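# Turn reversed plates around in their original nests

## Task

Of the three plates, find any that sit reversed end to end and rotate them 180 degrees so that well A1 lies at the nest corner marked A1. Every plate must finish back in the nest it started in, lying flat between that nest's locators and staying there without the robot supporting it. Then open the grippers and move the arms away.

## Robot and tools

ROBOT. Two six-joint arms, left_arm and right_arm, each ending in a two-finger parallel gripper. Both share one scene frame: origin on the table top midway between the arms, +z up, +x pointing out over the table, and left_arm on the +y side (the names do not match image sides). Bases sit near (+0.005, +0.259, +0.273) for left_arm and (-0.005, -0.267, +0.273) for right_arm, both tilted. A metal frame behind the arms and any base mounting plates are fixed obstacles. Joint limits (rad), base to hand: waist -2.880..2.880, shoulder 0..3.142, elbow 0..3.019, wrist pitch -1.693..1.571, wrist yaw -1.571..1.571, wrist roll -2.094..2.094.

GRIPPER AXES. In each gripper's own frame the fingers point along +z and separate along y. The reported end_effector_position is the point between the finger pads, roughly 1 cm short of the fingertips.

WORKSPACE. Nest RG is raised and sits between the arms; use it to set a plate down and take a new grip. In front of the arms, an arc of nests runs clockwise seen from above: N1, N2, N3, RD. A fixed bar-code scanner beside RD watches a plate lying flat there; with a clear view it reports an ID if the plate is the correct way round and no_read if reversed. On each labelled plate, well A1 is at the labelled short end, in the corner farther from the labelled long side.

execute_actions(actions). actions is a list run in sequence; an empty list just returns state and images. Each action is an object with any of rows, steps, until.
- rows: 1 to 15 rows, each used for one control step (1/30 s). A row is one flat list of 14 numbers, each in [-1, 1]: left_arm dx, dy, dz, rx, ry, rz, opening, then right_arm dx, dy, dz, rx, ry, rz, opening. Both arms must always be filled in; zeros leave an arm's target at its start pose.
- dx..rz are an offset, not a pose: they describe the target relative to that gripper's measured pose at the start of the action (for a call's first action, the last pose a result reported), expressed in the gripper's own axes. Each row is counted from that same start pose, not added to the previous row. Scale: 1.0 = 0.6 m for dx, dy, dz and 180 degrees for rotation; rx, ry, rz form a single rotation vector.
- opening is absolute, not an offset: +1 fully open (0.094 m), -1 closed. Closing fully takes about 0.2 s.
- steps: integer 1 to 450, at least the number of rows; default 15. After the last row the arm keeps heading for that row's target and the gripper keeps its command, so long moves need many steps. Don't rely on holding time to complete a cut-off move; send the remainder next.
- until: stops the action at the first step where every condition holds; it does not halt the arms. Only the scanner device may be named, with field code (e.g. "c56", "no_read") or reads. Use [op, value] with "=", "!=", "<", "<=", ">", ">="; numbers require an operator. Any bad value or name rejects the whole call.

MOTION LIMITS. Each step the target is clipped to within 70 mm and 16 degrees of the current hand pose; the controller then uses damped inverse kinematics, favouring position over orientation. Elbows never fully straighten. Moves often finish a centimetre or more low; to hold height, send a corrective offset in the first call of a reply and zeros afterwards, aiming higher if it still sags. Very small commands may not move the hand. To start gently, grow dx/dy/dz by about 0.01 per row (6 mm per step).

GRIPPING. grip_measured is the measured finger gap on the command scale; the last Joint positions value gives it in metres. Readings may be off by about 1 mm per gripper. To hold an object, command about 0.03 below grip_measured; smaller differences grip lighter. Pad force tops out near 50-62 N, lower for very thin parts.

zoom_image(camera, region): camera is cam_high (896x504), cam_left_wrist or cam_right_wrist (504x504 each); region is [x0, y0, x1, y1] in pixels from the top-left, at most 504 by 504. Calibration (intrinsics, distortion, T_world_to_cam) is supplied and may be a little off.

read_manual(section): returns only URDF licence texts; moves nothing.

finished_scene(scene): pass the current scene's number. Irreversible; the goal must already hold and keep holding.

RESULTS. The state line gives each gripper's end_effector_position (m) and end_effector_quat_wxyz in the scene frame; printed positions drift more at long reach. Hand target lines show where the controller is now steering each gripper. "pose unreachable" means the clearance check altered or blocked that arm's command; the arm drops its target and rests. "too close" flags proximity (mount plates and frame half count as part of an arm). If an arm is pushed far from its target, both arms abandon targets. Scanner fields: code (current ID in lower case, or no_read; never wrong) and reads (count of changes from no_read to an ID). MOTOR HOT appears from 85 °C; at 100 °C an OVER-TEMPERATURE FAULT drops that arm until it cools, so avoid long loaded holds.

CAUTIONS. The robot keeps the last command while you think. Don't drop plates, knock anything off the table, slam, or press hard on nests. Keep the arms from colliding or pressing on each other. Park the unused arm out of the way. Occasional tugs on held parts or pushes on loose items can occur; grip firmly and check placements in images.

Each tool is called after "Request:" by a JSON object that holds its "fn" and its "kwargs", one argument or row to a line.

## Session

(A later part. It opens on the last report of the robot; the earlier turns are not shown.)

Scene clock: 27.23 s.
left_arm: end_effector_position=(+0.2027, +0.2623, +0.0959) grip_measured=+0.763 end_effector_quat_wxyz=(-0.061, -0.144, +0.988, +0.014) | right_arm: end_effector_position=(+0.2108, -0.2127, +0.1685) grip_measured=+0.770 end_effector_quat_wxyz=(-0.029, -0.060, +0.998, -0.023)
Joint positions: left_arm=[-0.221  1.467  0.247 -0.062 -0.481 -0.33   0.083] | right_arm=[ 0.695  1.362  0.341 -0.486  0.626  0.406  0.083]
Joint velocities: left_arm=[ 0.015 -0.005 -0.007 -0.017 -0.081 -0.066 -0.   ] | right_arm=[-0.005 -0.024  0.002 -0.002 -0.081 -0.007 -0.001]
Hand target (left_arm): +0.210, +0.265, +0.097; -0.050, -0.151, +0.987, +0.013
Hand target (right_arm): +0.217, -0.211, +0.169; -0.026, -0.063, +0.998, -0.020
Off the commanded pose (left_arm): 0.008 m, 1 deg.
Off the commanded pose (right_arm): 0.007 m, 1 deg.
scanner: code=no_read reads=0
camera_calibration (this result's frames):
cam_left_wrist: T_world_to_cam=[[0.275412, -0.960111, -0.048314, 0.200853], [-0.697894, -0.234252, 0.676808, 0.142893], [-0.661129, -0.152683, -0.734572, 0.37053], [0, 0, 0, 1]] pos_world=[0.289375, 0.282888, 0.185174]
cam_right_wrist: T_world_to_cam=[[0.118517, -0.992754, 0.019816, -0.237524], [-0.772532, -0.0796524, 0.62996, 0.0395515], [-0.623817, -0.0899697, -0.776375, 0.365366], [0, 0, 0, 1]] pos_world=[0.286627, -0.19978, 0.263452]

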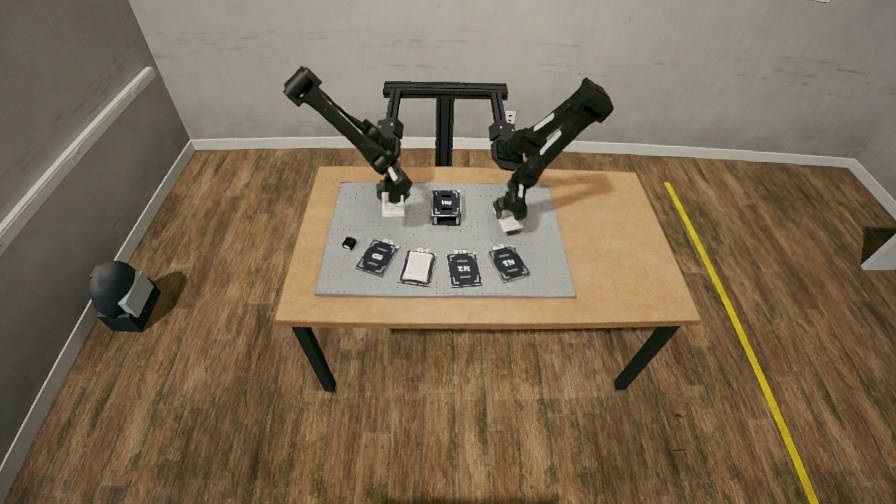

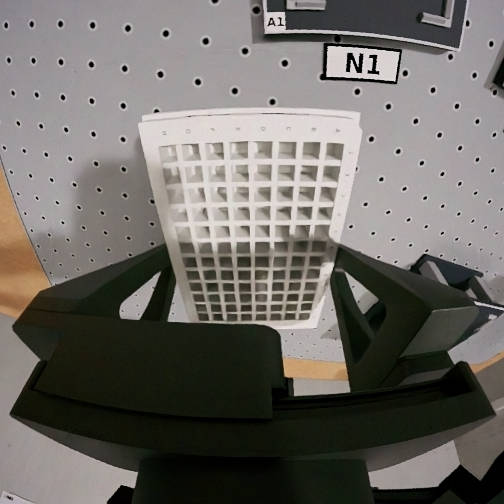

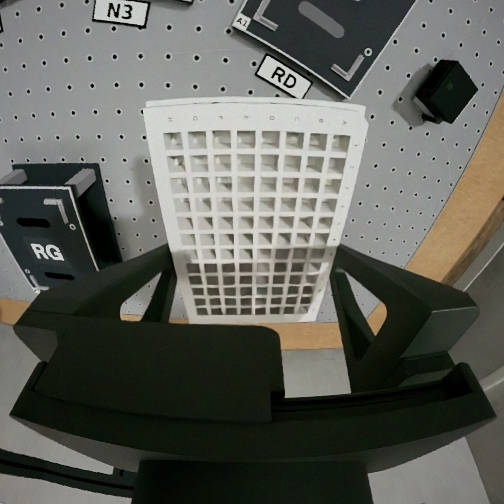

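Request:
{"fn": "execute_actions", "kwargs": {
  "actions": [
    {"rows":[[-0.05,0,0,0.036,-0.0225,-0.4075,0.72,-0.03,0,0.12,-0.025,-0.005,0.482,0.72]],"steps":45}
  ]
}}

Scene clock: 29.47 s.
left_arm: end_effector_position=(+0.2311, +0.2744, +0.0924) grip_measured=+0.763 end_effector_quat_wxyz=(-0.001, -0.709, +0.705, +0.002) | right_arm: end_effector_position=(+0.2272, -0.2197, +0.0936) grip_measured=+0.770 end_effector_quat_wxyz=(+0.005, +0.641, +0.767, +0.002)
Joint positions: left_arm=[-0.159  1.439  0.234  0.087 -0.447 -1.491  0.083] | right_arm=[0.448 1.628 0.3   0.08  0.559 1.573 0.083]
Joint velocities: left_arm=[ 0.005 -0.005 -0.002  0.007  0.022  0.022 -0.001] | right_arm=[-0.024  0.015 -0.007  0.002 -0.051  0.051  0.001]
Hand target (left_arm): +0.231, +0.271, +0.092; +0.001, +0.708, -0.706, -0.001
Hand target (right_arm): +0.226, -0.217, +0.093; +0.004, +0.641, +0.767, -0.001
Off the commanded pose (left_arm): 0.004 m, 0 deg.
Off the commanded pose (right_arm): 0.007 m, 1 deg.
scanner: code=no_read reads=0
camera_calibration (this result's frames):
cam_left_wrist: T_world_to_cam=[[0.999969, -0.00194958, -0.00758055, -0.229572], [0.00285272, -0.811094, 0.584909, 0.172823], [-0.00728886, -0.584913, -0.811063, 0.363182], [0, 0, 0, 1]] pos_world=[0.231719, 0.352157, 0.191738]
cam_right_wrist: T_world_to_cam=[[-0.983743, -0.17679, -0.0315497, 0.189533], [-0.162397, 0.80076, 0.576551, 0.15862], [-0.0766649, 0.572302, -0.816452, 0.341796], [0, 0, 0, 1]] pos_world=[0.238415, -0.289119, 0.193587]

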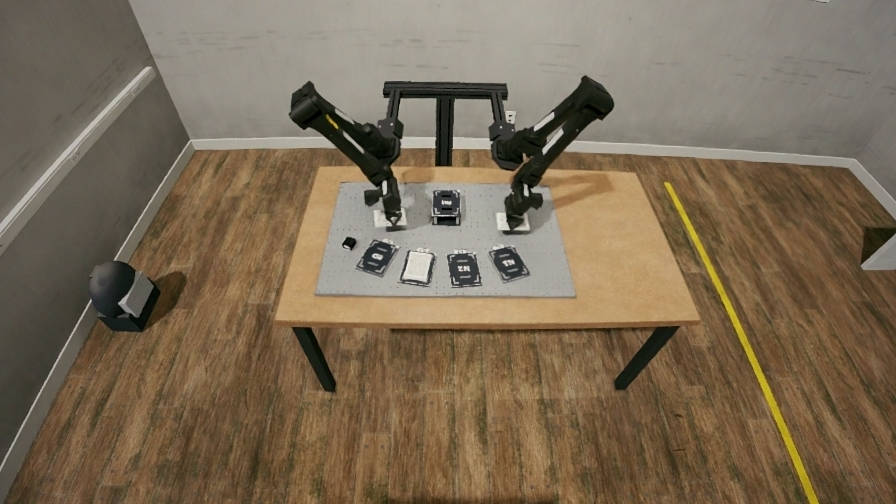

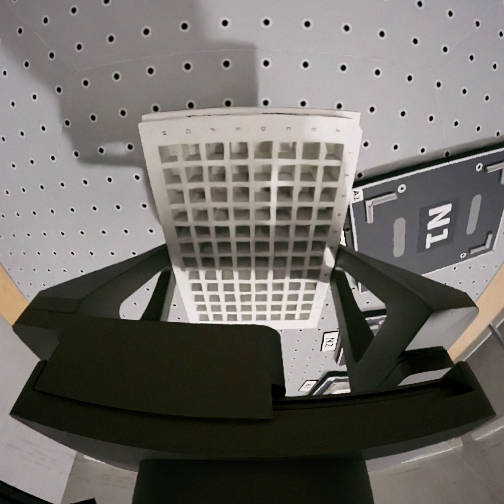

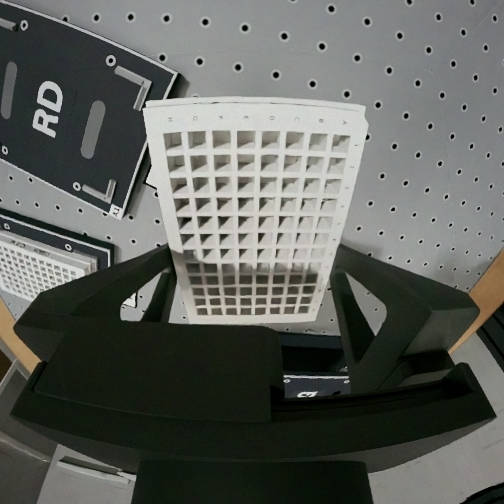

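Request:
{"fn": "execute_actions", "kwargs": {
  "actions": [
    {"rows":[[0,0.01,0.02,0,0,0,0.72,0,-0.01,0.02,0,0,0,0.72],[0,0.02,0.04,0,0,0,0.72,0,-0.02,0.04,0,0,0,0.72],[0,0.025,0.06,0,0,0,0.72,0,-0.025,0.06,0,0,0,0.72],[0,0.025,0.07,0,0,0,0.72,0,-0.025,0.07,0,0,0,0.72],[0,0.025,0.08,0,0,0,0.72,0,-0.025,0.08,0,0,0,0.72],[0,0.025,0.085,0,0,0,0.72,0,-0.025,0.085,0,0,0,0.72],[0,0.025,0.09,0,0,0,0.72,0,-0.025,0.09,0,0,0,0.72],[0,0.025,0.095,0,0,0,0.72,0,-0.025,0.095,0,0,0,0.72],[0,0.025,0.1,0,0,0,0.72,0,-0.025,0.1,0,0,0,0.72],[0,0.025,0.105,0,0,0,0.72,0,-0.025,0.105,0,0,0,0.72],[0,0.025,0.11,0,0,0,0.72,0,-0.025,0.11,0,0,0,0.72],[0,0.025,0.115,0,0,0,0.72,0,-0.025,0.115,0,0,0,0.72]],"steps":40}
  ]
}}

Scene clock: 31.33 s.
left_arm: end_effector_position=(+0.2163, +0.2715, +0.0236) grip_measured=+0.763 end_effector_quat_wxyz=(-0.004, -0.708, +0.706, +0.004) | right_arm: end_effector_position=(+0.2095, -0.2228, +0.0241) grip_measured=+0.770 end_effector_quat_wxyz=(+0.004, +0.640, +0.768, -0.001)
Joint positions: left_arm=[-0.033  1.845  0.277  0.491 -0.387 -1.369  0.083] | right_arm=[0.292 1.981 0.325 0.485 0.506 1.405 0.083]
Joint velocities: left_arm=[-0.005  0.015 -0.007  0.002 -0.007 -0.022  0.001] | right_arm=[ 0.005 -0.024 -0.007 -0.002 -0.022  0.022 -0.001]
Hand target (left_arm): +0.216, +0.274, +0.023; +0.001, +0.709, -0.705, -0.003
Hand target (right_arm): +0.212, -0.225, +0.023; +0.008, +0.640, +0.768, +0.001
Off the commanded pose (left_arm): 0.003 m, 0 deg.
Off the commanded pose (right_arm): 0.004 m, 0 deg.
scanner: code=no_read reads=0
camera_calibration (this result's frames):
cam_left_wrist: T_world_to_cam=[[0.999871, -0.00470705, -0.0153531, -0.214421], [0.00520536, -0.809451, 0.587165, 0.209653], [-0.0151914, -0.587169, -0.809322, 0.307866], [0, 0, 0, 1]] pos_world=[0.217979, 0.349464, 0.12277]
cam_right_wrist: T_world_to_cam=[[-0.983493, -0.179313, -0.0242648, 0.168592], [-0.160438, 0.802127, 0.575197, 0.198238], [-0.0836771, 0.569595, -0.817655, 0.286344], [0, 0, 0, 1]] pos_world=[0.221574, -0.291882, 0.124195]

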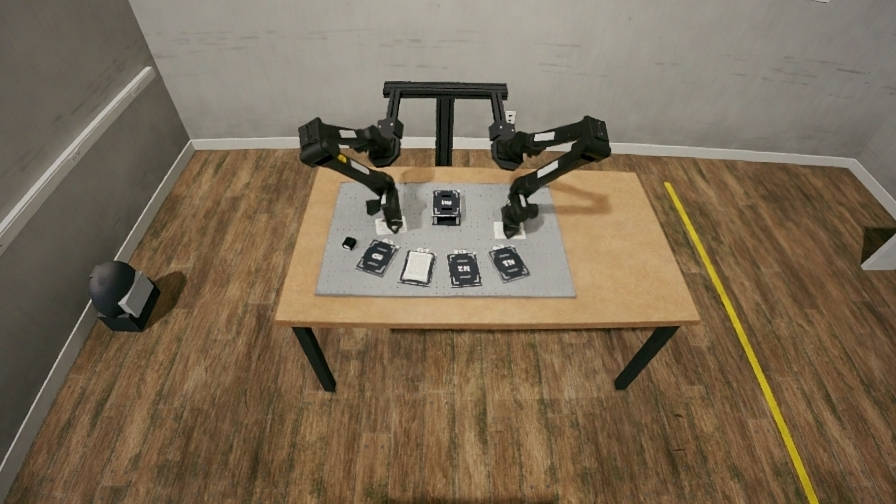

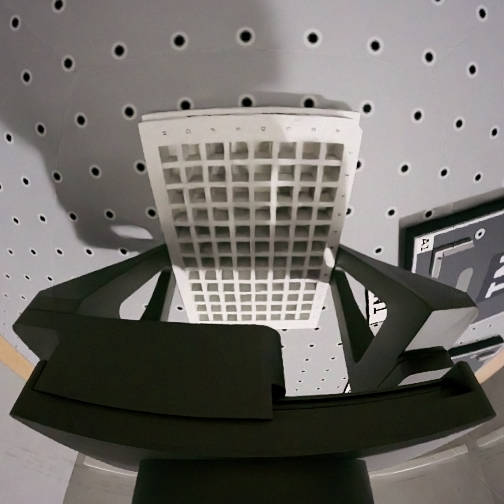

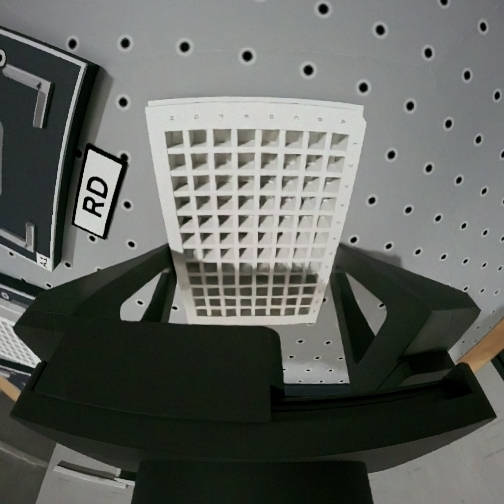

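Request:
{"fn": "execute_actions", "kwargs": {
  "actions": [
    {"rows":[[0,0,0.008,0,0,0,0.72,0,0,0.008,0,0,0,0.72],[0,0,0.016,0,0,0,0.72,0,0,0.016,0,0,0,0.72]],"steps":20}
  ]
}}

Scene clock: 32.27 s.
left_arm: end_effector_position=(+0.2174, +0.2709, +0.0220) grip_measured=+0.763 end_effector_quat_wxyz=(-0.002, -0.709, +0.706, +0.002) | right_arm: end_effector_position=(+0.2098, -0.2226, +0.0225) grip_measured=+0.770 end_effector_quat_wxyz=(+0.006, +0.640, +0.768, +0.001)
Joint positions: left_arm=[-0.032  1.856  0.278  0.509 -0.386 -1.367  0.083] | right_arm=[0.29  1.992 0.325 0.504 0.506 1.4   0.083]
Joint velocities: left_arm=[ 0.005  0.005 -0.012 -0.007 -0.051  0.051  0.   ] | right_arm=[ 0.015  0.015  0.012  0.022  0.037 -0.022 -0.   ]
Hand target (left_arm): +0.216, +0.271, +0.014; +0.005, +0.708, -0.706, -0.004
Hand target (right_arm): +0.209, -0.223, +0.015; +0.004, +0.640, +0.768, -0.002
Off the commanded pose (left_arm): 0.008 m, 0 deg.
Off the commanded pose (right_arm): 0.008 m, 0 deg.
scanner: code=no_read reads=0
camera_calibration (this result's frames):
cam_left_wrist: T_world_to_cam=[[0.999956, -0.00418514, -0.00836688, -0.215858], [0.00152087, -0.809733, 0.586796, 0.211087], [-0.00923077, -0.586783, -0.809692, 0.304804], [0, 0, 0, 1]] pos_world=[0.218341, 0.348875, 0.121127]
cam_right_wrist: T_world_to_cam=[[-0.983481, -0.178426, -0.030481, 0.169233], [-0.16335, 0.802301, 0.574134, 0.199685], [-0.0779854, 0.569629, -0.818194, 0.283709], [0, 0, 0, 1]] pos_world=[0.221182, -0.291621, 0.122642]

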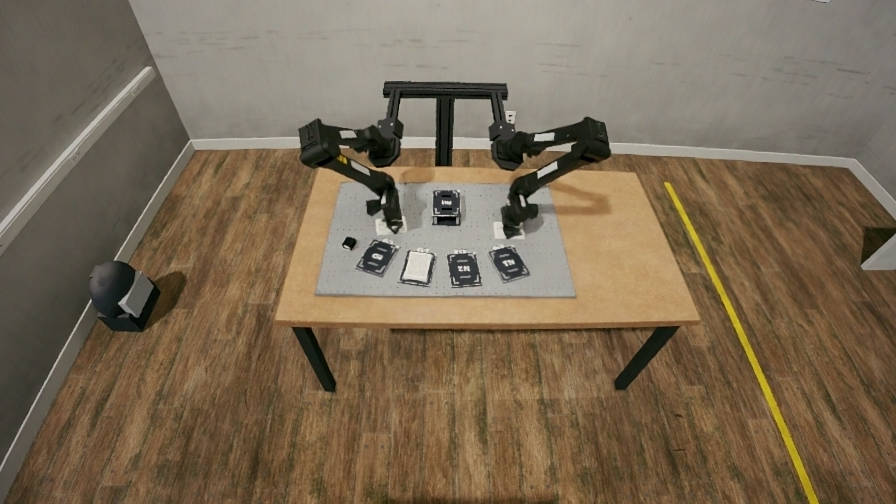

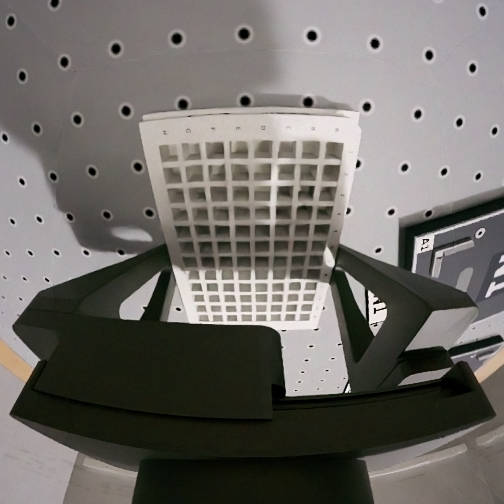

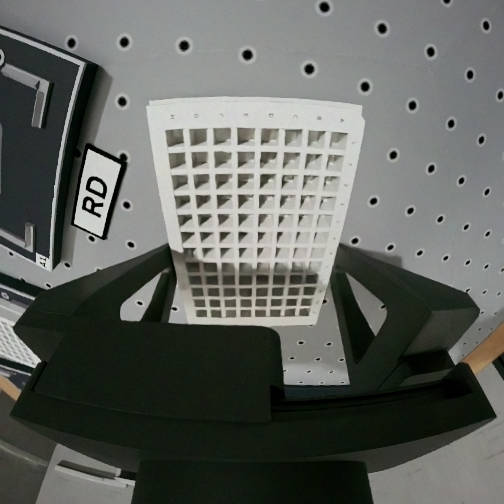

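Release, raise, spin 180.

Request:
{"fn": "execute_actions", "kwargs": {
  "actions": [
    {"rows":[[0,0,0,0,0,0,1,0,0,0,0,0,0,1]],"steps":10},
    {"rows":[[0,0,-0.06,0,0,0,1,0,0,-0.06,0,0,0,1]],"steps":20},
    {"rows":[[0,0,0,0,0,0.5,1,0,0,0,0,0,-0.5,1]],"steps":25},
    {"rows":[[0,0,0,0,0,0.5,1,0,0,0,0,0,-0.5,1]],"steps":30}
  ]
}}

Scene clock: 35.40 s.
left_arm: end_effector_position=(+0.2297, +0.2748, +0.0566) grip_measured=+1.000 end_effector_quat_wxyz=(-0.011, +0.426, +0.904, +0.038) | right_arm: end_effector_position=(+0.2248, -0.2220, +0.0587) grip_measured=+1.000 end_effector_quat_wxyz=(-0.007, -0.476, +0.879, -0.043)
Joint positions: left_arm=[-0.138  1.686  0.254  0.35  -0.511  0.999  0.094] | right_arm=[ 0.412  1.834  0.324  0.291  0.628 -0.856  0.094]
Joint velocities: left_arm=[-0.005  0.005 -0.017 -0.007  0.154  1.326  0.   ] | right_arm=[ 0.005  0.015  0.007  0.002 -0.154 -1.282  0.   ]
Hand target (left_arm): +0.228, +0.277, +0.057; -0.018, +0.512, +0.858, +0.033
Hand target (right_arm): +0.223, -0.222, +0.059; -0.013, -0.564, +0.825, -0.038
Off the commanded pose (left_arm): 0.003 m, 13 deg.
Off the commanded pose (right_arm): 0.002 m, 15 deg; orientation clipped at the last step of the last action.
scanner: code=no_read reads=0
camera_calibration (this result's frames):
cam_left_wrist: T_world_to_cam=[[-0.775816, -0.627959, -0.061459, 0.354455], [-0.519078, 0.579838, 0.62797, -0.0707472], [-0.358703, 0.519091, -0.775807, 0.109683], [0, 0, 0, 1]] pos_world=[0.277613, 0.20667, 0.151305]
cam_right_wrist: T_world_to_cam=[[0.836064, -0.546494, 0.0483839, -0.310253], [-0.452761, -0.637471, 0.623409, -0.0765887], [-0.309846, -0.543116, -0.780398, 0.117075], [0, 0, 0, 1]] pos_world=[0.26099, -0.154789, 0.154122]

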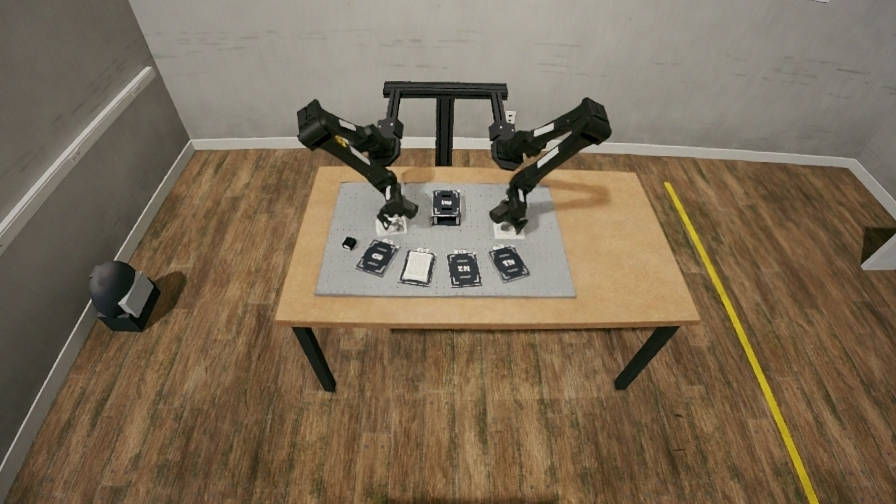

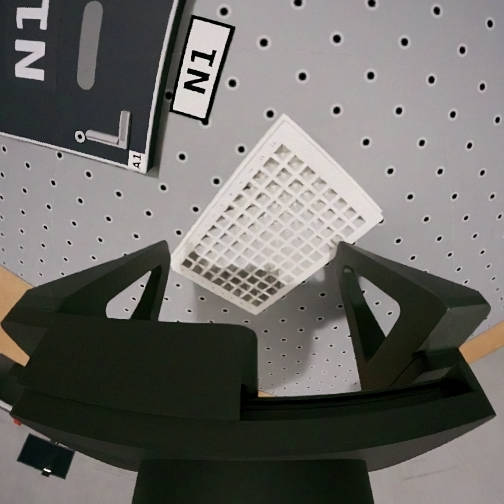

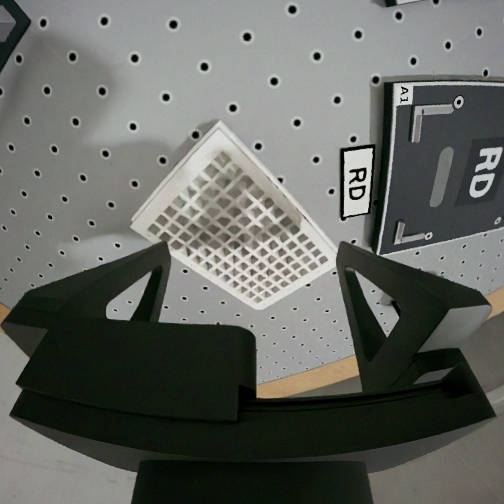

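Request:
{"fn": "execute_actions", "kwargs": {
  "actions": [
    {"rows":[[0.008,-0.02,0.02,0.012,-0.023,0.218,1,0.019,0.017,0.02,-0.014,-0.024,-0.2415,1]],"steps":35}
  ]
}}

Scene clock: 37.23 s.
left_arm: end_effector_position=(+0.2231, +0.2694, +0.0434) grip_measured=+1.000 end_effector_quat_wxyz=(+0.002, +0.705, +0.709, +0.000) | right_arm: end_effector_position=(+0.2198, -0.2241, +0.0450) grip_measured=+1.000 end_effector_quat_wxyz=(-0.003, +0.765, -0.644, +0.008)
Joint positions: left_arm=[-0.077  1.741  0.256  0.408 -0.403  1.735  0.094] | right_arm=[ 0.328  1.866  0.312  0.377  0.519 -1.694  0.094]
Joint velocities: left_arm=[ 0.005 -0.015 -0.002  0.002 -0.037 -0.022  0.   ] | right_arm=[ 0.015 -0.005  0.002 -0.017  0.022 -0.051  0.   ]
Hand target (left_arm): +0.218, +0.272, +0.044; +0.000, +0.705, +0.709, -0.001
Hand target (right_arm): +0.211, -0.228, +0.046; +0.001, +0.768, -0.640, +0.003
Off the commanded pose (left_arm): 0.006 m, 0 deg.
Off the commanded pose (right_arm): 0.010 m, 1 deg.
scanner: code=no_read reads=0
camera_calibration (this result's frames):
cam_left_wrist: T_world_to_cam=[[-0.999971, 0.00348336, -0.00670655, 0.222714], [-0.00109553, 0.811245, 0.584706, -0.238795], [0.00747739, 0.584696, -0.811218, 0.00208959], [0, 0, 0, 1]] pos_world=[0.22243, 0.191724, 0.142814]
cam_right_wrist: T_world_to_cam=[[0.985519, 0.169404, -0.00741171, -0.176431], [0.141336, -0.796514, 0.587869, -0.236288], [0.0936839, -0.580404, -0.808922, 0.00796551], [0, 0, 0, 1]] pos_world=[0.206526, -0.153695, 0.144042]

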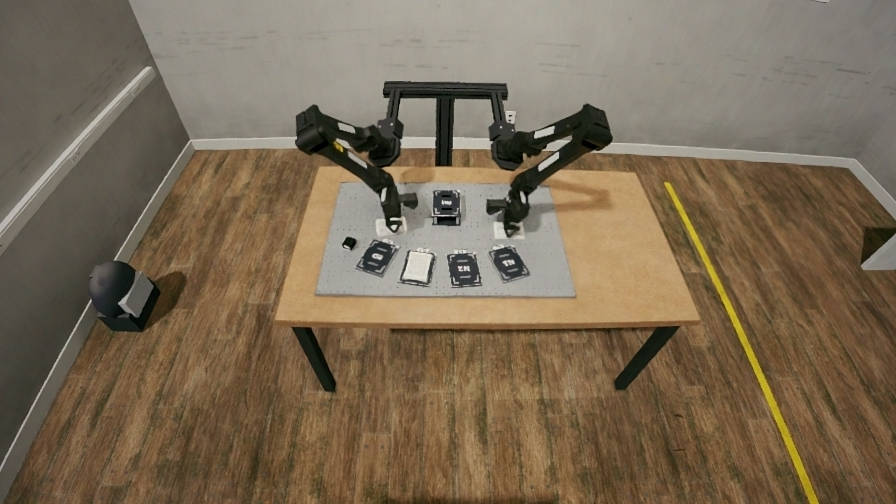

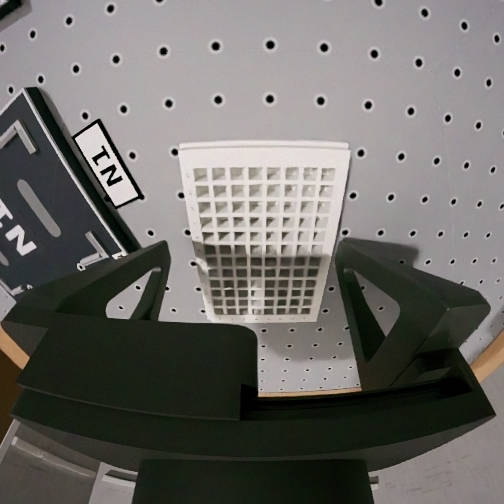

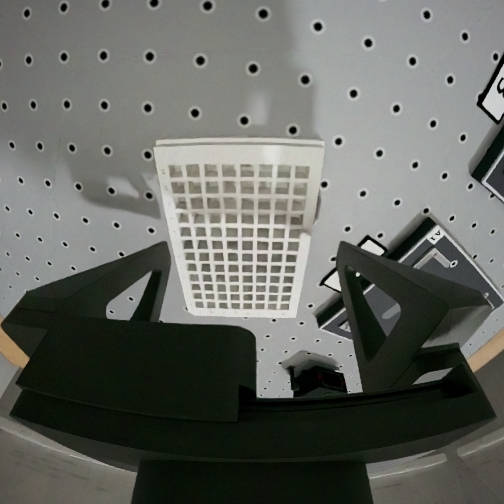

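Request:
{"fn": "execute_actions", "kwargs": {
  "actions": [
    {"rows":[[0.016,-0.02,0,0,0,0,1,0.016,0.028,0,0,0,0,1]],"steps":25}
  ]
}}

Scene clock: 41.47 s.
left_arm: end_effector_position=(+0.2222, +0.2787, +0.0412) grip_measured=+1.000 end_effector_quat_wxyz=(+0.006, +0.703, +0.711, +0.005) | right_arm: end_effector_position=(+0.2159, -0.2347, +0.0443) grip_measured=+1.000 end_effector_quat_wxyz=(-0.007, +0.760, -0.650, +0.015)
Joint positions: left_arm=[-0.034  1.741  0.246  0.446 -0.382  1.773  0.094] | right_arm=[ 0.289  1.866  0.284  0.444  0.506 -1.73   0.094]
Joint velocities: left_arm=[ 0.005 -0.005 -0.012 -0.007 -0.037 -0.081  0.   ] | right_arm=[-0.005 -0.015  0.017 -0.017 -0.022 -0.037  0.   ]
Hand target (left_arm): +0.211, +0.279, +0.043; +0.002, +0.705, +0.709, +0.000
Hand target (right_arm): +0.205, -0.237, +0.045; -0.003, +0.765, -0.644, +0.008
Off the commanded pose (left_arm): 0.011 m, 1 deg.
Off the commanded pose (right_arm): 0.011 m, 1 deg.
scanner: code=no_read reads=0
camera_calibration (this result's frames):
cam_left_wrist: T_world_to_cam=[[-0.999822, -0.00373961, -0.0184784, 0.22424], [-0.0138672, 0.80989, 0.586418, -0.241881], [0.0127725, 0.58657, -0.809798, -0.00695314], [0, 0, 0, 1]] pos_world=[0.220935, 0.200814, 0.140357]
cam_right_wrist: T_world_to_cam=[[0.988002, 0.154207, 0.00854093, -0.175584], [0.119271, -0.796965, 0.592133, -0.239346], [0.0981179, -0.58401, -0.805795, -0.000372435], [0, 0, 0, 1]] pos_world=[0.202061, -0.163892, 0.142924]

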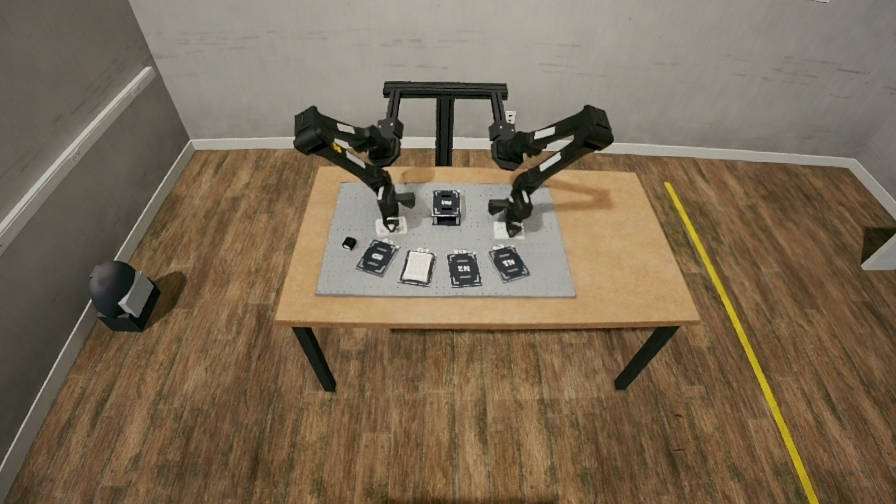

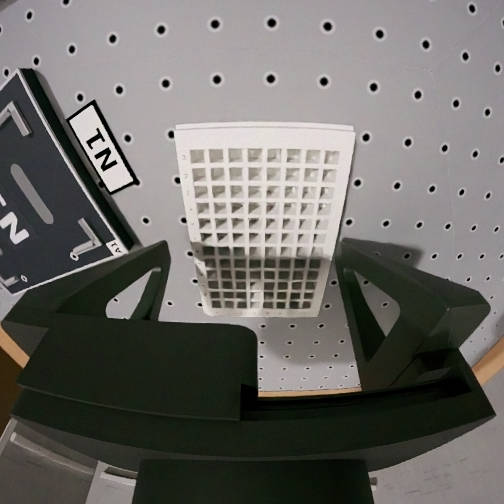

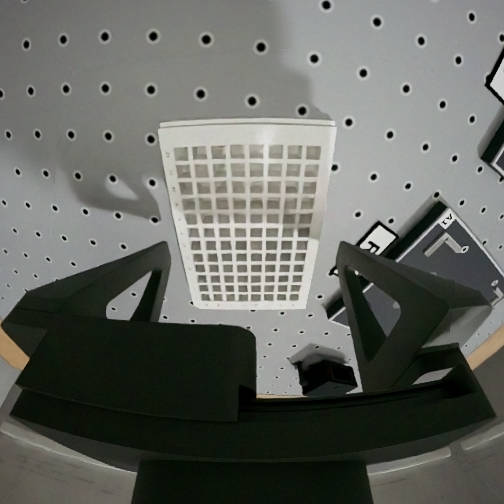

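Request:
{"fn": "execute_actions", "kwargs": {
  "actions": [
    {"rows":[[0,-0.012,0.012,0,0,0.004,1,0,0.006,0.015,0,0,-0.006,1]],"steps":25}
  ]
}}

Scene clock: 42.53 s.
left_arm: end_effector_position=(+0.2182, +0.2767, +0.0345) grip_measured=+1.000 end_effector_quat_wxyz=(+0.006, +0.708, +0.707, +0.005) | right_arm: end_effector_position=(+0.2124, -0.2342, +0.0366) grip_measured=+1.000 end_effector_quat_wxyz=(-0.006, +0.765, -0.644, +0.015)
Joint positions: left_arm=[-0.026  1.79   0.247  0.498 -0.377  1.794  0.094] | right_arm=[ 0.276  1.912  0.288  0.493  0.502 -1.758  0.094]
Joint velocities: left_arm=[-0.024 -0.015 -0.012  0.022 -0.081 -0.095  0.   ] | right_arm=[-0.005 -0.015 -0.007  0.022 -0.125 -0.066  0.   ]
Hand target (left_arm): +0.215, +0.279, +0.034; +0.005, +0.707, +0.707, +0.005
Hand target (right_arm): +0.212, -0.236, +0.035; -0.007, +0.766, -0.642, +0.015
Off the commanded pose (left_arm): 0.004 m, 0 deg.
Off the commanded pose (right_arm): 0.002 m, 0 deg.
scanner: code=no_read reads=0
camera_calibration (this result's frames):
cam_left_wrist: T_world_to_cam=[[-0.99977, 0.0096626, -0.0191263, 0.216423], [-0.00336017, 0.810829, 0.585273, -0.238922], [0.0211634, 0.585203, -0.81061, -0.0125678], [0, 0, 0, 1]] pos_world=[0.215837, 0.198988, 0.133786]
cam_right_wrist: T_world_to_cam=[[0.985509, 0.169488, 0.00672131, -0.167917], [0.13246, -0.79375, 0.593645, -0.236028], [0.105951, -0.584152, -0.804699, -0.00764476], [0, 0, 0, 1]] pos_world=[0.197558, -0.163353, 0.135094]

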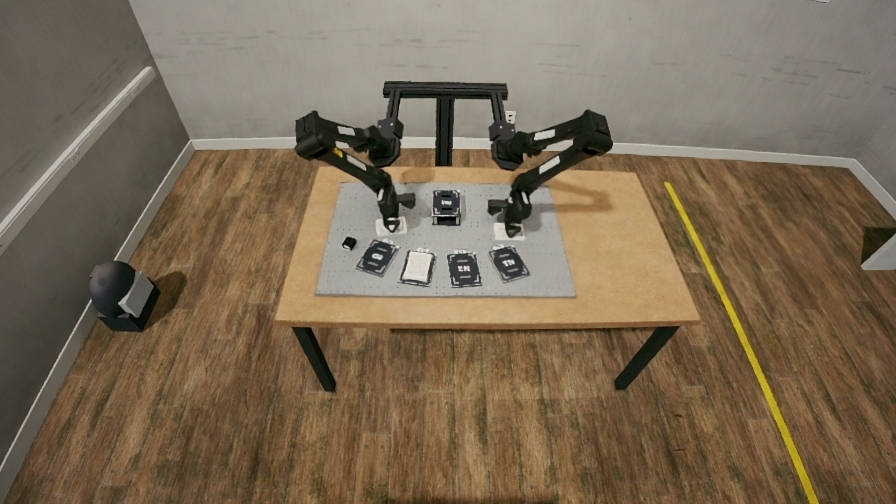

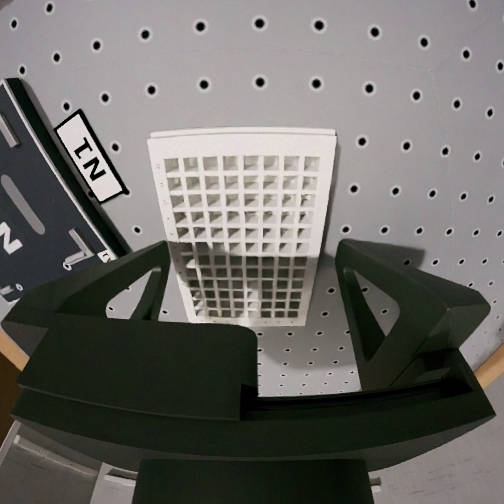

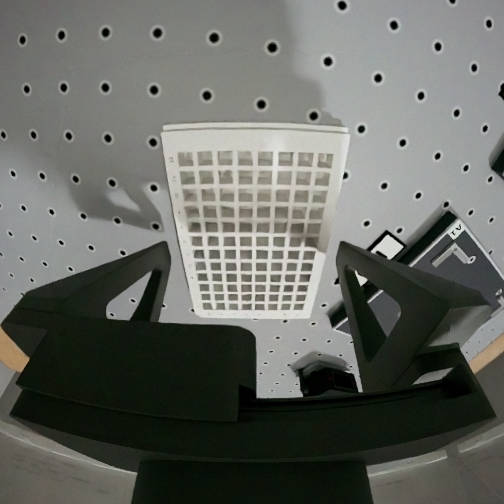

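Request:
{"fn": "execute_actions", "kwargs": {
  "actions": [
    {"rows":[[0,0.012,0,0,0,-0.004,1,0,0,0.024,0,0,0,1]],"steps":25}
  ]
}}

Scene clock: 45.60 s.
left_arm: end_effector_position=(+0.2228, +0.2767, +0.0319) grip_measured=+1.000 end_effector_quat_wxyz=(+0.005, +0.705, +0.710, +0.003) | right_arm: end_effector_position=(+0.2128, -0.2333, +0.0231) grip_measured=+1.000 end_effector_quat_wxyz=(-0.005, +0.764, -0.645, +0.015)
Joint positions: left_arm=[-0.026  1.79   0.264  0.476 -0.377  1.784  0.094] | right_arm=[ 0.253  1.975  0.31   0.543  0.494 -1.777  0.094]
Joint velocities: left_arm=[ 0.005  0.005 -0.017 -0.002 -0.022  0.037  0.   ] | right_arm=[-0.005  0.005 -0.007  0.007 -0.007 -0.007  0.   ]
Hand target (left_arm): +0.225, +0.277, +0.035; +0.006, +0.703, +0.711, +0.005
Hand target (right_arm): +0.213, -0.235, +0.022; -0.006, +0.765, -0.644, +0.015
Off the commanded pose (left_arm): 0.004 m, 0 deg.
Off the commanded pose (right_arm): 0.001 m, 0 deg.
scanner: code=no_read reads=0
camera_calibration (this result's frames):
cam_left_wrist: T_world_to_cam=[[-0.999894, 0.00119653, -0.0145301, 0.22316], [-0.00752569, 0.811225, 0.584686, -0.23653], [0.0124868, 0.584733, -0.81113, -0.0127028], [0, 0, 0, 1]] pos_world=[0.221515, 0.19904, 0.131235]
cam_right_wrist: T_world_to_cam=[[0.986228, 0.165333, 0.00443464, -0.169447], [0.130306, -0.793241, 0.594802, -0.226756], [0.101858, -0.586033, -0.80386, -0.0176704], [0, 0, 0, 1]] pos_world=[0.198461, -0.162212, 0.121422]

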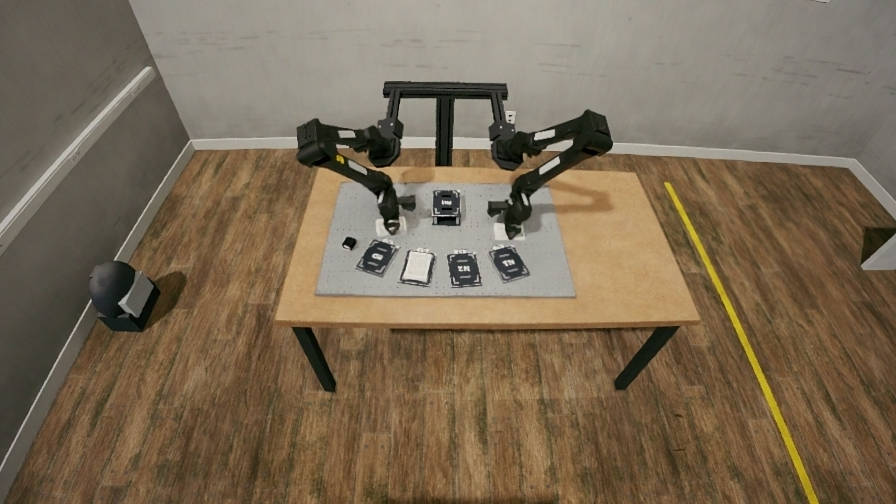

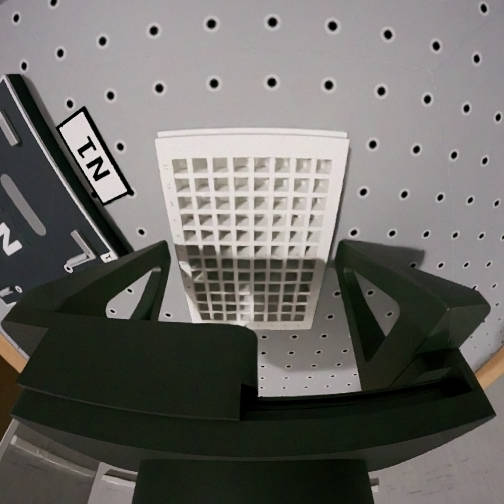

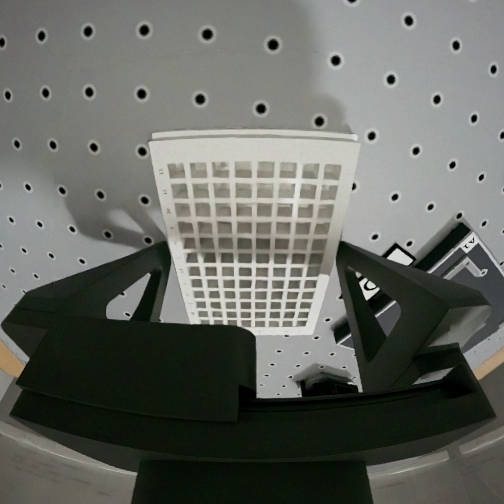

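Request:
{"fn": "execute_actions", "kwargs": {
  "actions": [
    {"rows":[[0,0,0.017,0,0,0,1,0,0,0.004,0,0,0,1]],"steps":20},
    {"rows":[[0,0,0,0,0,0,0.72,0,0,0,0,0,0,0.72]],"steps":12},
    {"rows":[[0,0,-0.01,0,0,0,0.72,0,0,-0.01,0,0,0,0.72],[0,0,-0.02,0,0,0,0.72,0,0,-0.02,0,0,0,0.72],[0,0,-0.03,0,0,0,0.72,0,0,-0.03,0,0,0,0.72],[0,0,-0.04,0,0,0,0.72,0,0,-0.045,0,0,0,0.72],[0,0,-0.05,0,0,0,0.72,0,0,-0.06,0,0,0,0.72],[0,0,-0.06,0,0,0,0.72,0,0,-0.08,0,0,0,0.72],[0,0,-0.07,0,0,0,0.72,0,0,-0.1,0,0,0,0.72],[0,0,-0.08,0,0,0,0.72,0,0,-0.12,0,0,0,0.72],[0,0,-0.09,0,0,0,0.72,0,0,-0.15,0,0,0,0.72],[0,0,-0.1,0,0,0,0.72,0,0,-0.18,0,0,0,0.72]],"steps":30}
  ]
}}

Scene clock: 48.17 s.
left_arm: end_effector_position=(+0.2277, +0.2783, +0.0812) grip_measured=+0.762 end_effector_quat_wxyz=(+0.007, +0.703, +0.711, +0.006) | right_arm: end_effector_position=(+0.2081, -0.2316, +0.1343) grip_measured=+0.760 end_effector_quat_wxyz=(-0.008, +0.766, -0.643, +0.010)
Joint positions: left_arm=[-0.113  1.5    0.215  0.212 -0.419  1.7    0.083] | right_arm=[ 0.523  1.39   0.225 -0.111  0.582 -1.487  0.083]
Joint velocities: left_arm=[-0.005 -0.015 -0.022  0.002  0.051 -0.007 -0.001] | right_arm=[-0.015  0.005  0.002 -0.002  0.095  0.081  0.   ]
Hand target (left_arm): +0.223, +0.275, +0.083; +0.005, +0.705, +0.709, +0.002
Hand target (right_arm): +0.211, -0.229, +0.134; -0.006, +0.763, -0.646, +0.010
Off the commanded pose (left_arm): 0.006 m, 1 deg.
Off the commanded pose (right_arm): 0.004 m, 1 deg.
scanner: code=no_read reads=0
camera_calibration (this result's frames):
cam_left_wrist: T_world_to_cam=[[-0.999733, -0.0038739, -0.0227686, 0.230843], [-0.0164788, 0.810374, 0.585681, -0.264438], [0.0161822, 0.5859, -0.810222, 0.0251049], [0, 0, 0, 1]] pos_world=[0.226017, 0.200479, 0.180473]
cam_right_wrist: T_world_to_cam=[[0.985183, 0.171474, 0.00340042, -0.163873], [0.137, -0.798739, 0.585873, -0.292413], [0.103178, -0.576726, -0.810396, 0.0760193], [0, 0, 0, 1]] pos_world=[0.193662, -0.16162, 0.23348]

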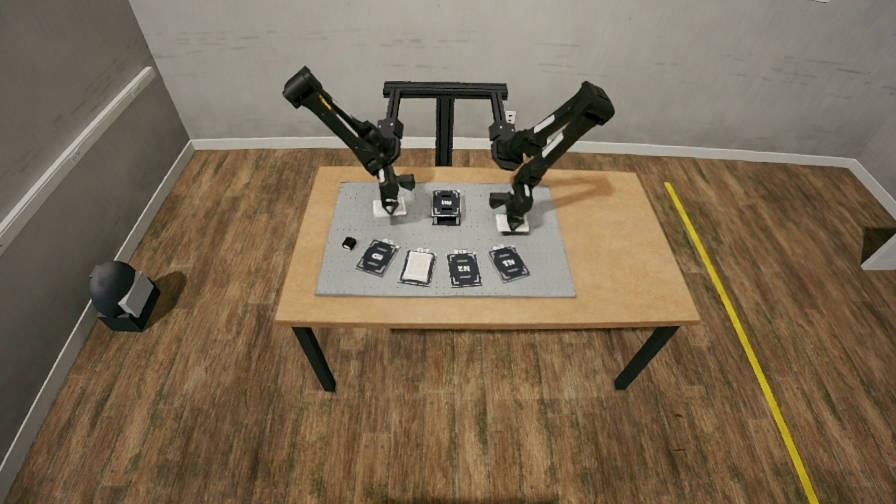

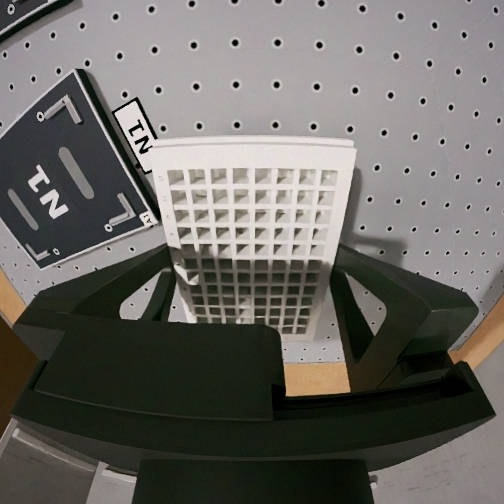

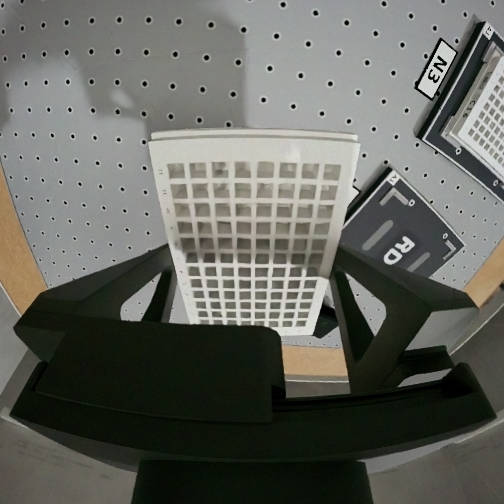

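Request:
{"fn": "execute_actions", "kwargs": {
  "actions": [
    {"rows":[[0,0.02,0,0.004,0.006,-0.605,0.72,-0.02,-0.03,0,-0.0075,0.005,0.519,0.72],[0,0.04,0,0.004,0.006,-0.605,0.72,-0.04,-0.06,0,-0.0075,0.005,0.519,0.72],[-0.01,0.06,0,0.004,0.006,-0.605,0.72,-0.06,-0.09,0,-0.0075,0.005,0.519,0.72],[-0.01,0.08,0,0.004,0.006,-0.605,0.72,-0.08,-0.12,0,-0.0075,0.005,0.519,0.72],[-0.01,0.1,0,0.004,0.006,-0.605,0.72,-0.1,-0.15,0,-0.0075,0.005,0.519,0.72],[-0.015,0.12,0,0.004,0.006,-0.605,0.72,-0.12,-0.18,0,-0.0075,0.005,0.519,0.72],[-0.015,0.14,0,0.004,0.006,-0.605,0.72,-0.15,-0.22,0,-0.0075,0.005,0.519,0.72],[-0.02,0.16,0,0.004,0.006,-0.605,0.72,-0.18,-0.26,0,-0.0075,0.005,0.519,0.72],[-0.02,0.18,0,0.004,0.006,-0.605,0.72,-0.21,-0.3,0,-0.0075,0.005,0.519,0.72],[-0.025,0.2,0,0.004,0.006,-0.605,0.72,-0.25,-0.34,0,-0.0075,0.005,0.519,0.72],[-0.025,0.22,0,0.004,0.006,-0.605,0.72,-0.29,-0.38,0,-0.0075,0.005,0.519,0.72],[-0.03,0.24,0,0.004,0.006,-0.605,0.72,-0.33,-0.42,0,-0.0075,0.005,0.519,0.72],[-0.03,0.26,0,0.004,0.006,-0.605,0.72,-0.37,-0.45,0,-0.0075,0.005,0.519,0.72],[-0.032,0.28,0,0.004,0.006,-0.605,0.72,-0.4,-0.47,0,-0.0075,0.005,0.519,0.72],[-0.032,0.295,0.01,0.004,0.006,-0.605,0.72,-0.4245,-0.489,0,-0.0075,0.005,0.519,0.72]],"steps":65}
  ]
}}

Scene clock: 51.87 s.
left_arm: end_effector_position=(+0.4007, +0.2649, +0.0825) grip_measured=+0.762 end_effector_quat_wxyz=(+0.003, -0.170, +0.985, +0.001) | right_arm: end_effector_position=(+0.4409, +0.0681, +0.1389) grip_measured=+0.761 end_effector_quat_wxyz=(-0.003, -0.070, +0.998, +0.002)
Joint positions: left_arm=[-0.207  1.575  0.697 -0.25  -0.467 -0.3    0.083] | right_arm=[ 0.872  2.156  1.358 -0.75   0.618  0.553  0.083]
Joint velocities: left_arm=[-0.015 -0.015  0.007  0.017 -0.081 -0.095  0.002] | right_arm=[-0.005 -0.015  0.012  0.002 -0.066 -0.007 -0.001]
Hand target (left_arm): +0.405, +0.261, +0.082; +0.001, -0.170, +0.985, -0.001
Hand target (right_arm): +0.452, +0.070, +0.138; -0.004, -0.056, +0.998, +0.005
Off the commanded pose (left_arm): 0.007 m, 0 deg.
Off the commanded pose (right_arm): 0.012 m, 2 deg.
scanner: code=no_read reads=0
camera_calibration (this result's frames):
cam_left_wrist: T_world_to_cam=[[0.327727, -0.944765, -0.00370164, 0.119506], [-0.767421, -0.268489, 0.582219, 0.335552], [-0.551054, -0.187968, -0.813024, 0.463732], [0, 0, 0, 1]] pos_world=[0.473886, 0.290164, 0.182103]
cam_right_wrist: T_world_to_cam=[[0.13889, -0.989936, -0.0271451, 0.0118638], [-0.799667, -0.128279, 0.586581, 0.279609], [-0.584159, -0.0597629, -0.809436, 0.496221], [0, 0, 0, 1]] pos_world=[0.511818, 0.077268, 0.237968]

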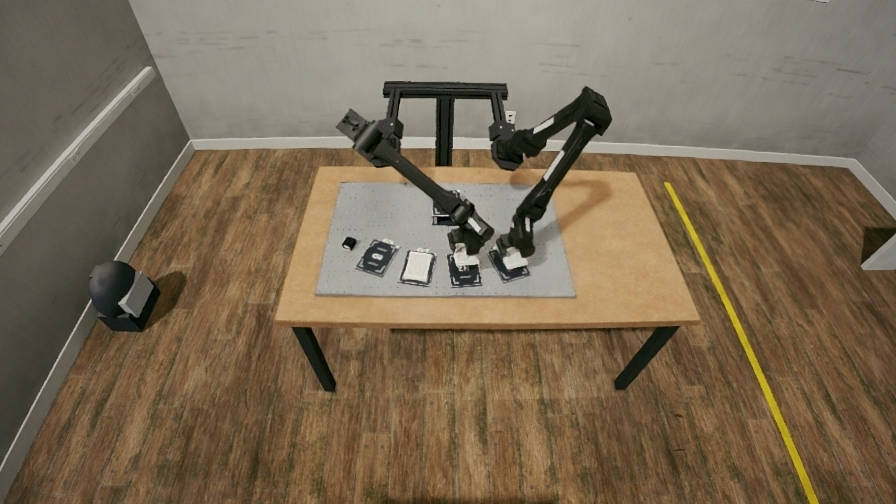

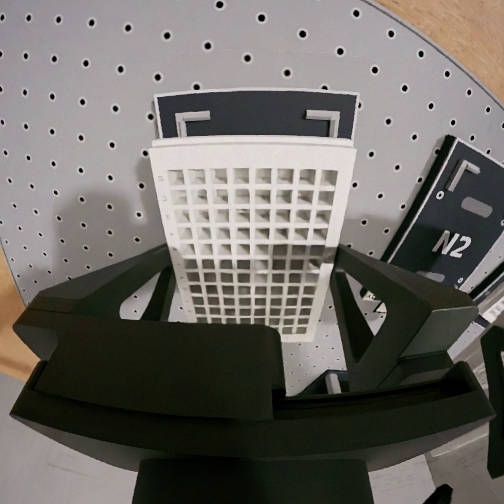

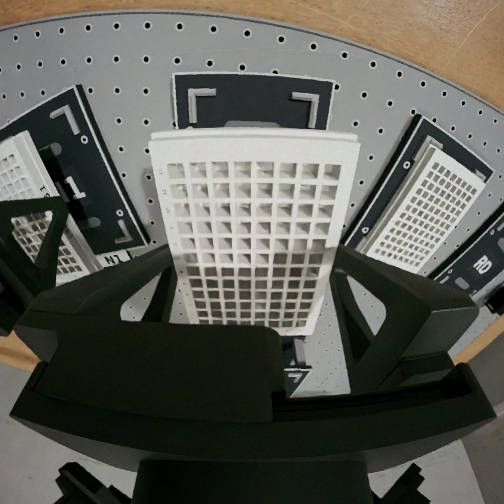

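Request:
{"fn": "execute_actions", "kwargs": {
  "actions": [
    {"rows":[[-0.005,-0.003,0.02,0,0,0,0.72,-0.01,0,0.03,0,0,0.008,0.72],[-0.01,-0.005,0.035,0,0,0,0.72,-0.02,0,0.06,0,0,0.008,0.72],[-0.012,-0.005,0.05,0,0,0,0.72,-0.025,0,0.09,0,0,0.008,0.72],[-0.012,-0.005,0.05,0,0,0,0.72,-0.025,0,0.128,0,0,0.008,0.72]],"steps":35}
  ]
}}

Scene clock: 53.37 s.
left_arm: end_effector_position=(+0.3988, +0.2605, +0.0518) grip_measured=+0.762 end_effector_quat_wxyz=(-0.009, -0.166, +0.986, +0.002) | right_arm: end_effector_position=(+0.4428, +0.0611, +0.0545) grip_measured=+0.762 end_effector_quat_wxyz=(-0.015, -0.059, +0.998, -0.008)
Joint positions: left_arm=[-0.181  1.674  0.724 -0.194 -0.456 -0.276  0.083] | right_arm=[ 0.775  2.291  1.386 -0.613  0.619  0.48   0.083]
Joint velocities: left_arm=[-0.024 -0.024  0.002 -0.007 -0.022 -0.11   0.001] | right_arm=[-0.005  0.005 -0.012  0.012 -0.022 -0.037 -0.001]
Hand target (left_arm): +0.409, +0.264, +0.053; +0.002, -0.170, +0.985, +0.001
Hand target (right_arm): +0.455, +0.069, +0.061; -0.002, -0.058, +0.998, +0.001
Off the commanded pose (left_arm): 0.011 m, 2 deg.
Off the commanded pose (right_arm): 0.017 m, 2 deg.
scanner: code=no_read reads=0
camera_calibration (this result's frames):
cam_left_wrist: T_world_to_cam=[[0.318566, -0.947841, -0.010636, 0.120665], [-0.755448, -0.260649, 0.601132, 0.34297], [-0.57255, -0.183465, -0.799079, 0.443578], [0, 0, 0, 1]] pos_world=[0.474627, 0.285147, 0.149567]
cam_right_wrist: T_world_to_cam=[[0.115183, -0.993315, -0.0076542, 0.0119868], [-0.789392, -0.0962082, 0.606303, 0.322104], [-0.602987, -0.0637934, -0.795197, 0.436397], [0, 0, 0, 1]] pos_world=[0.516027, 0.070735, 0.15182]

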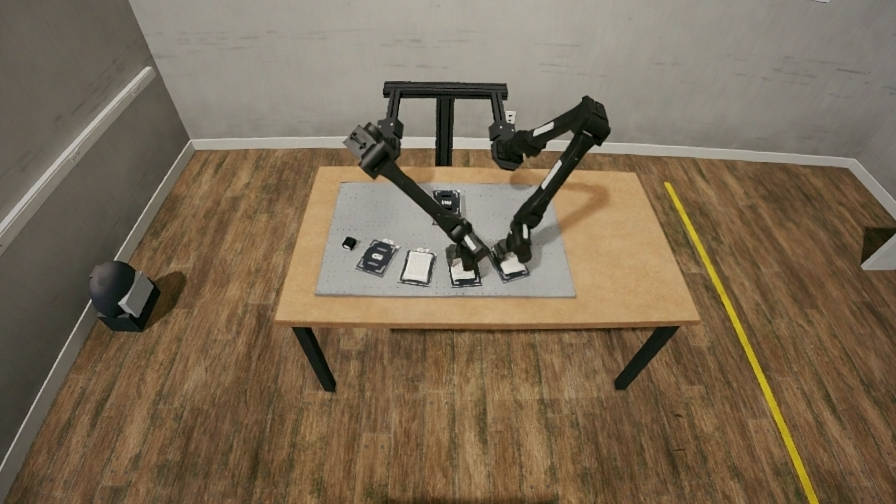

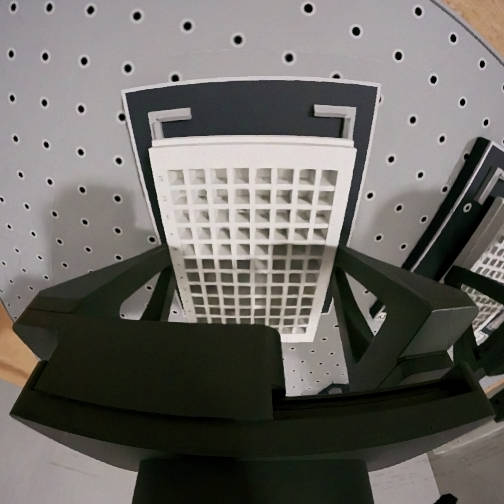

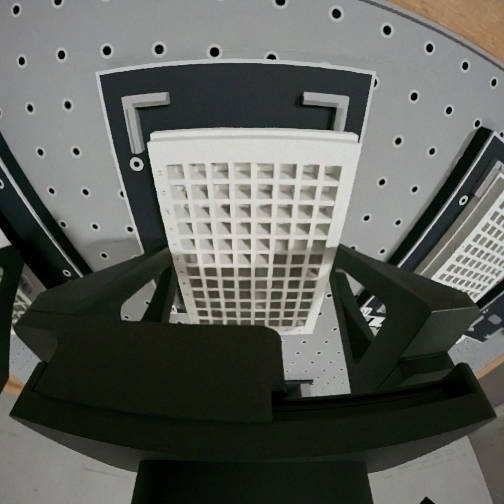

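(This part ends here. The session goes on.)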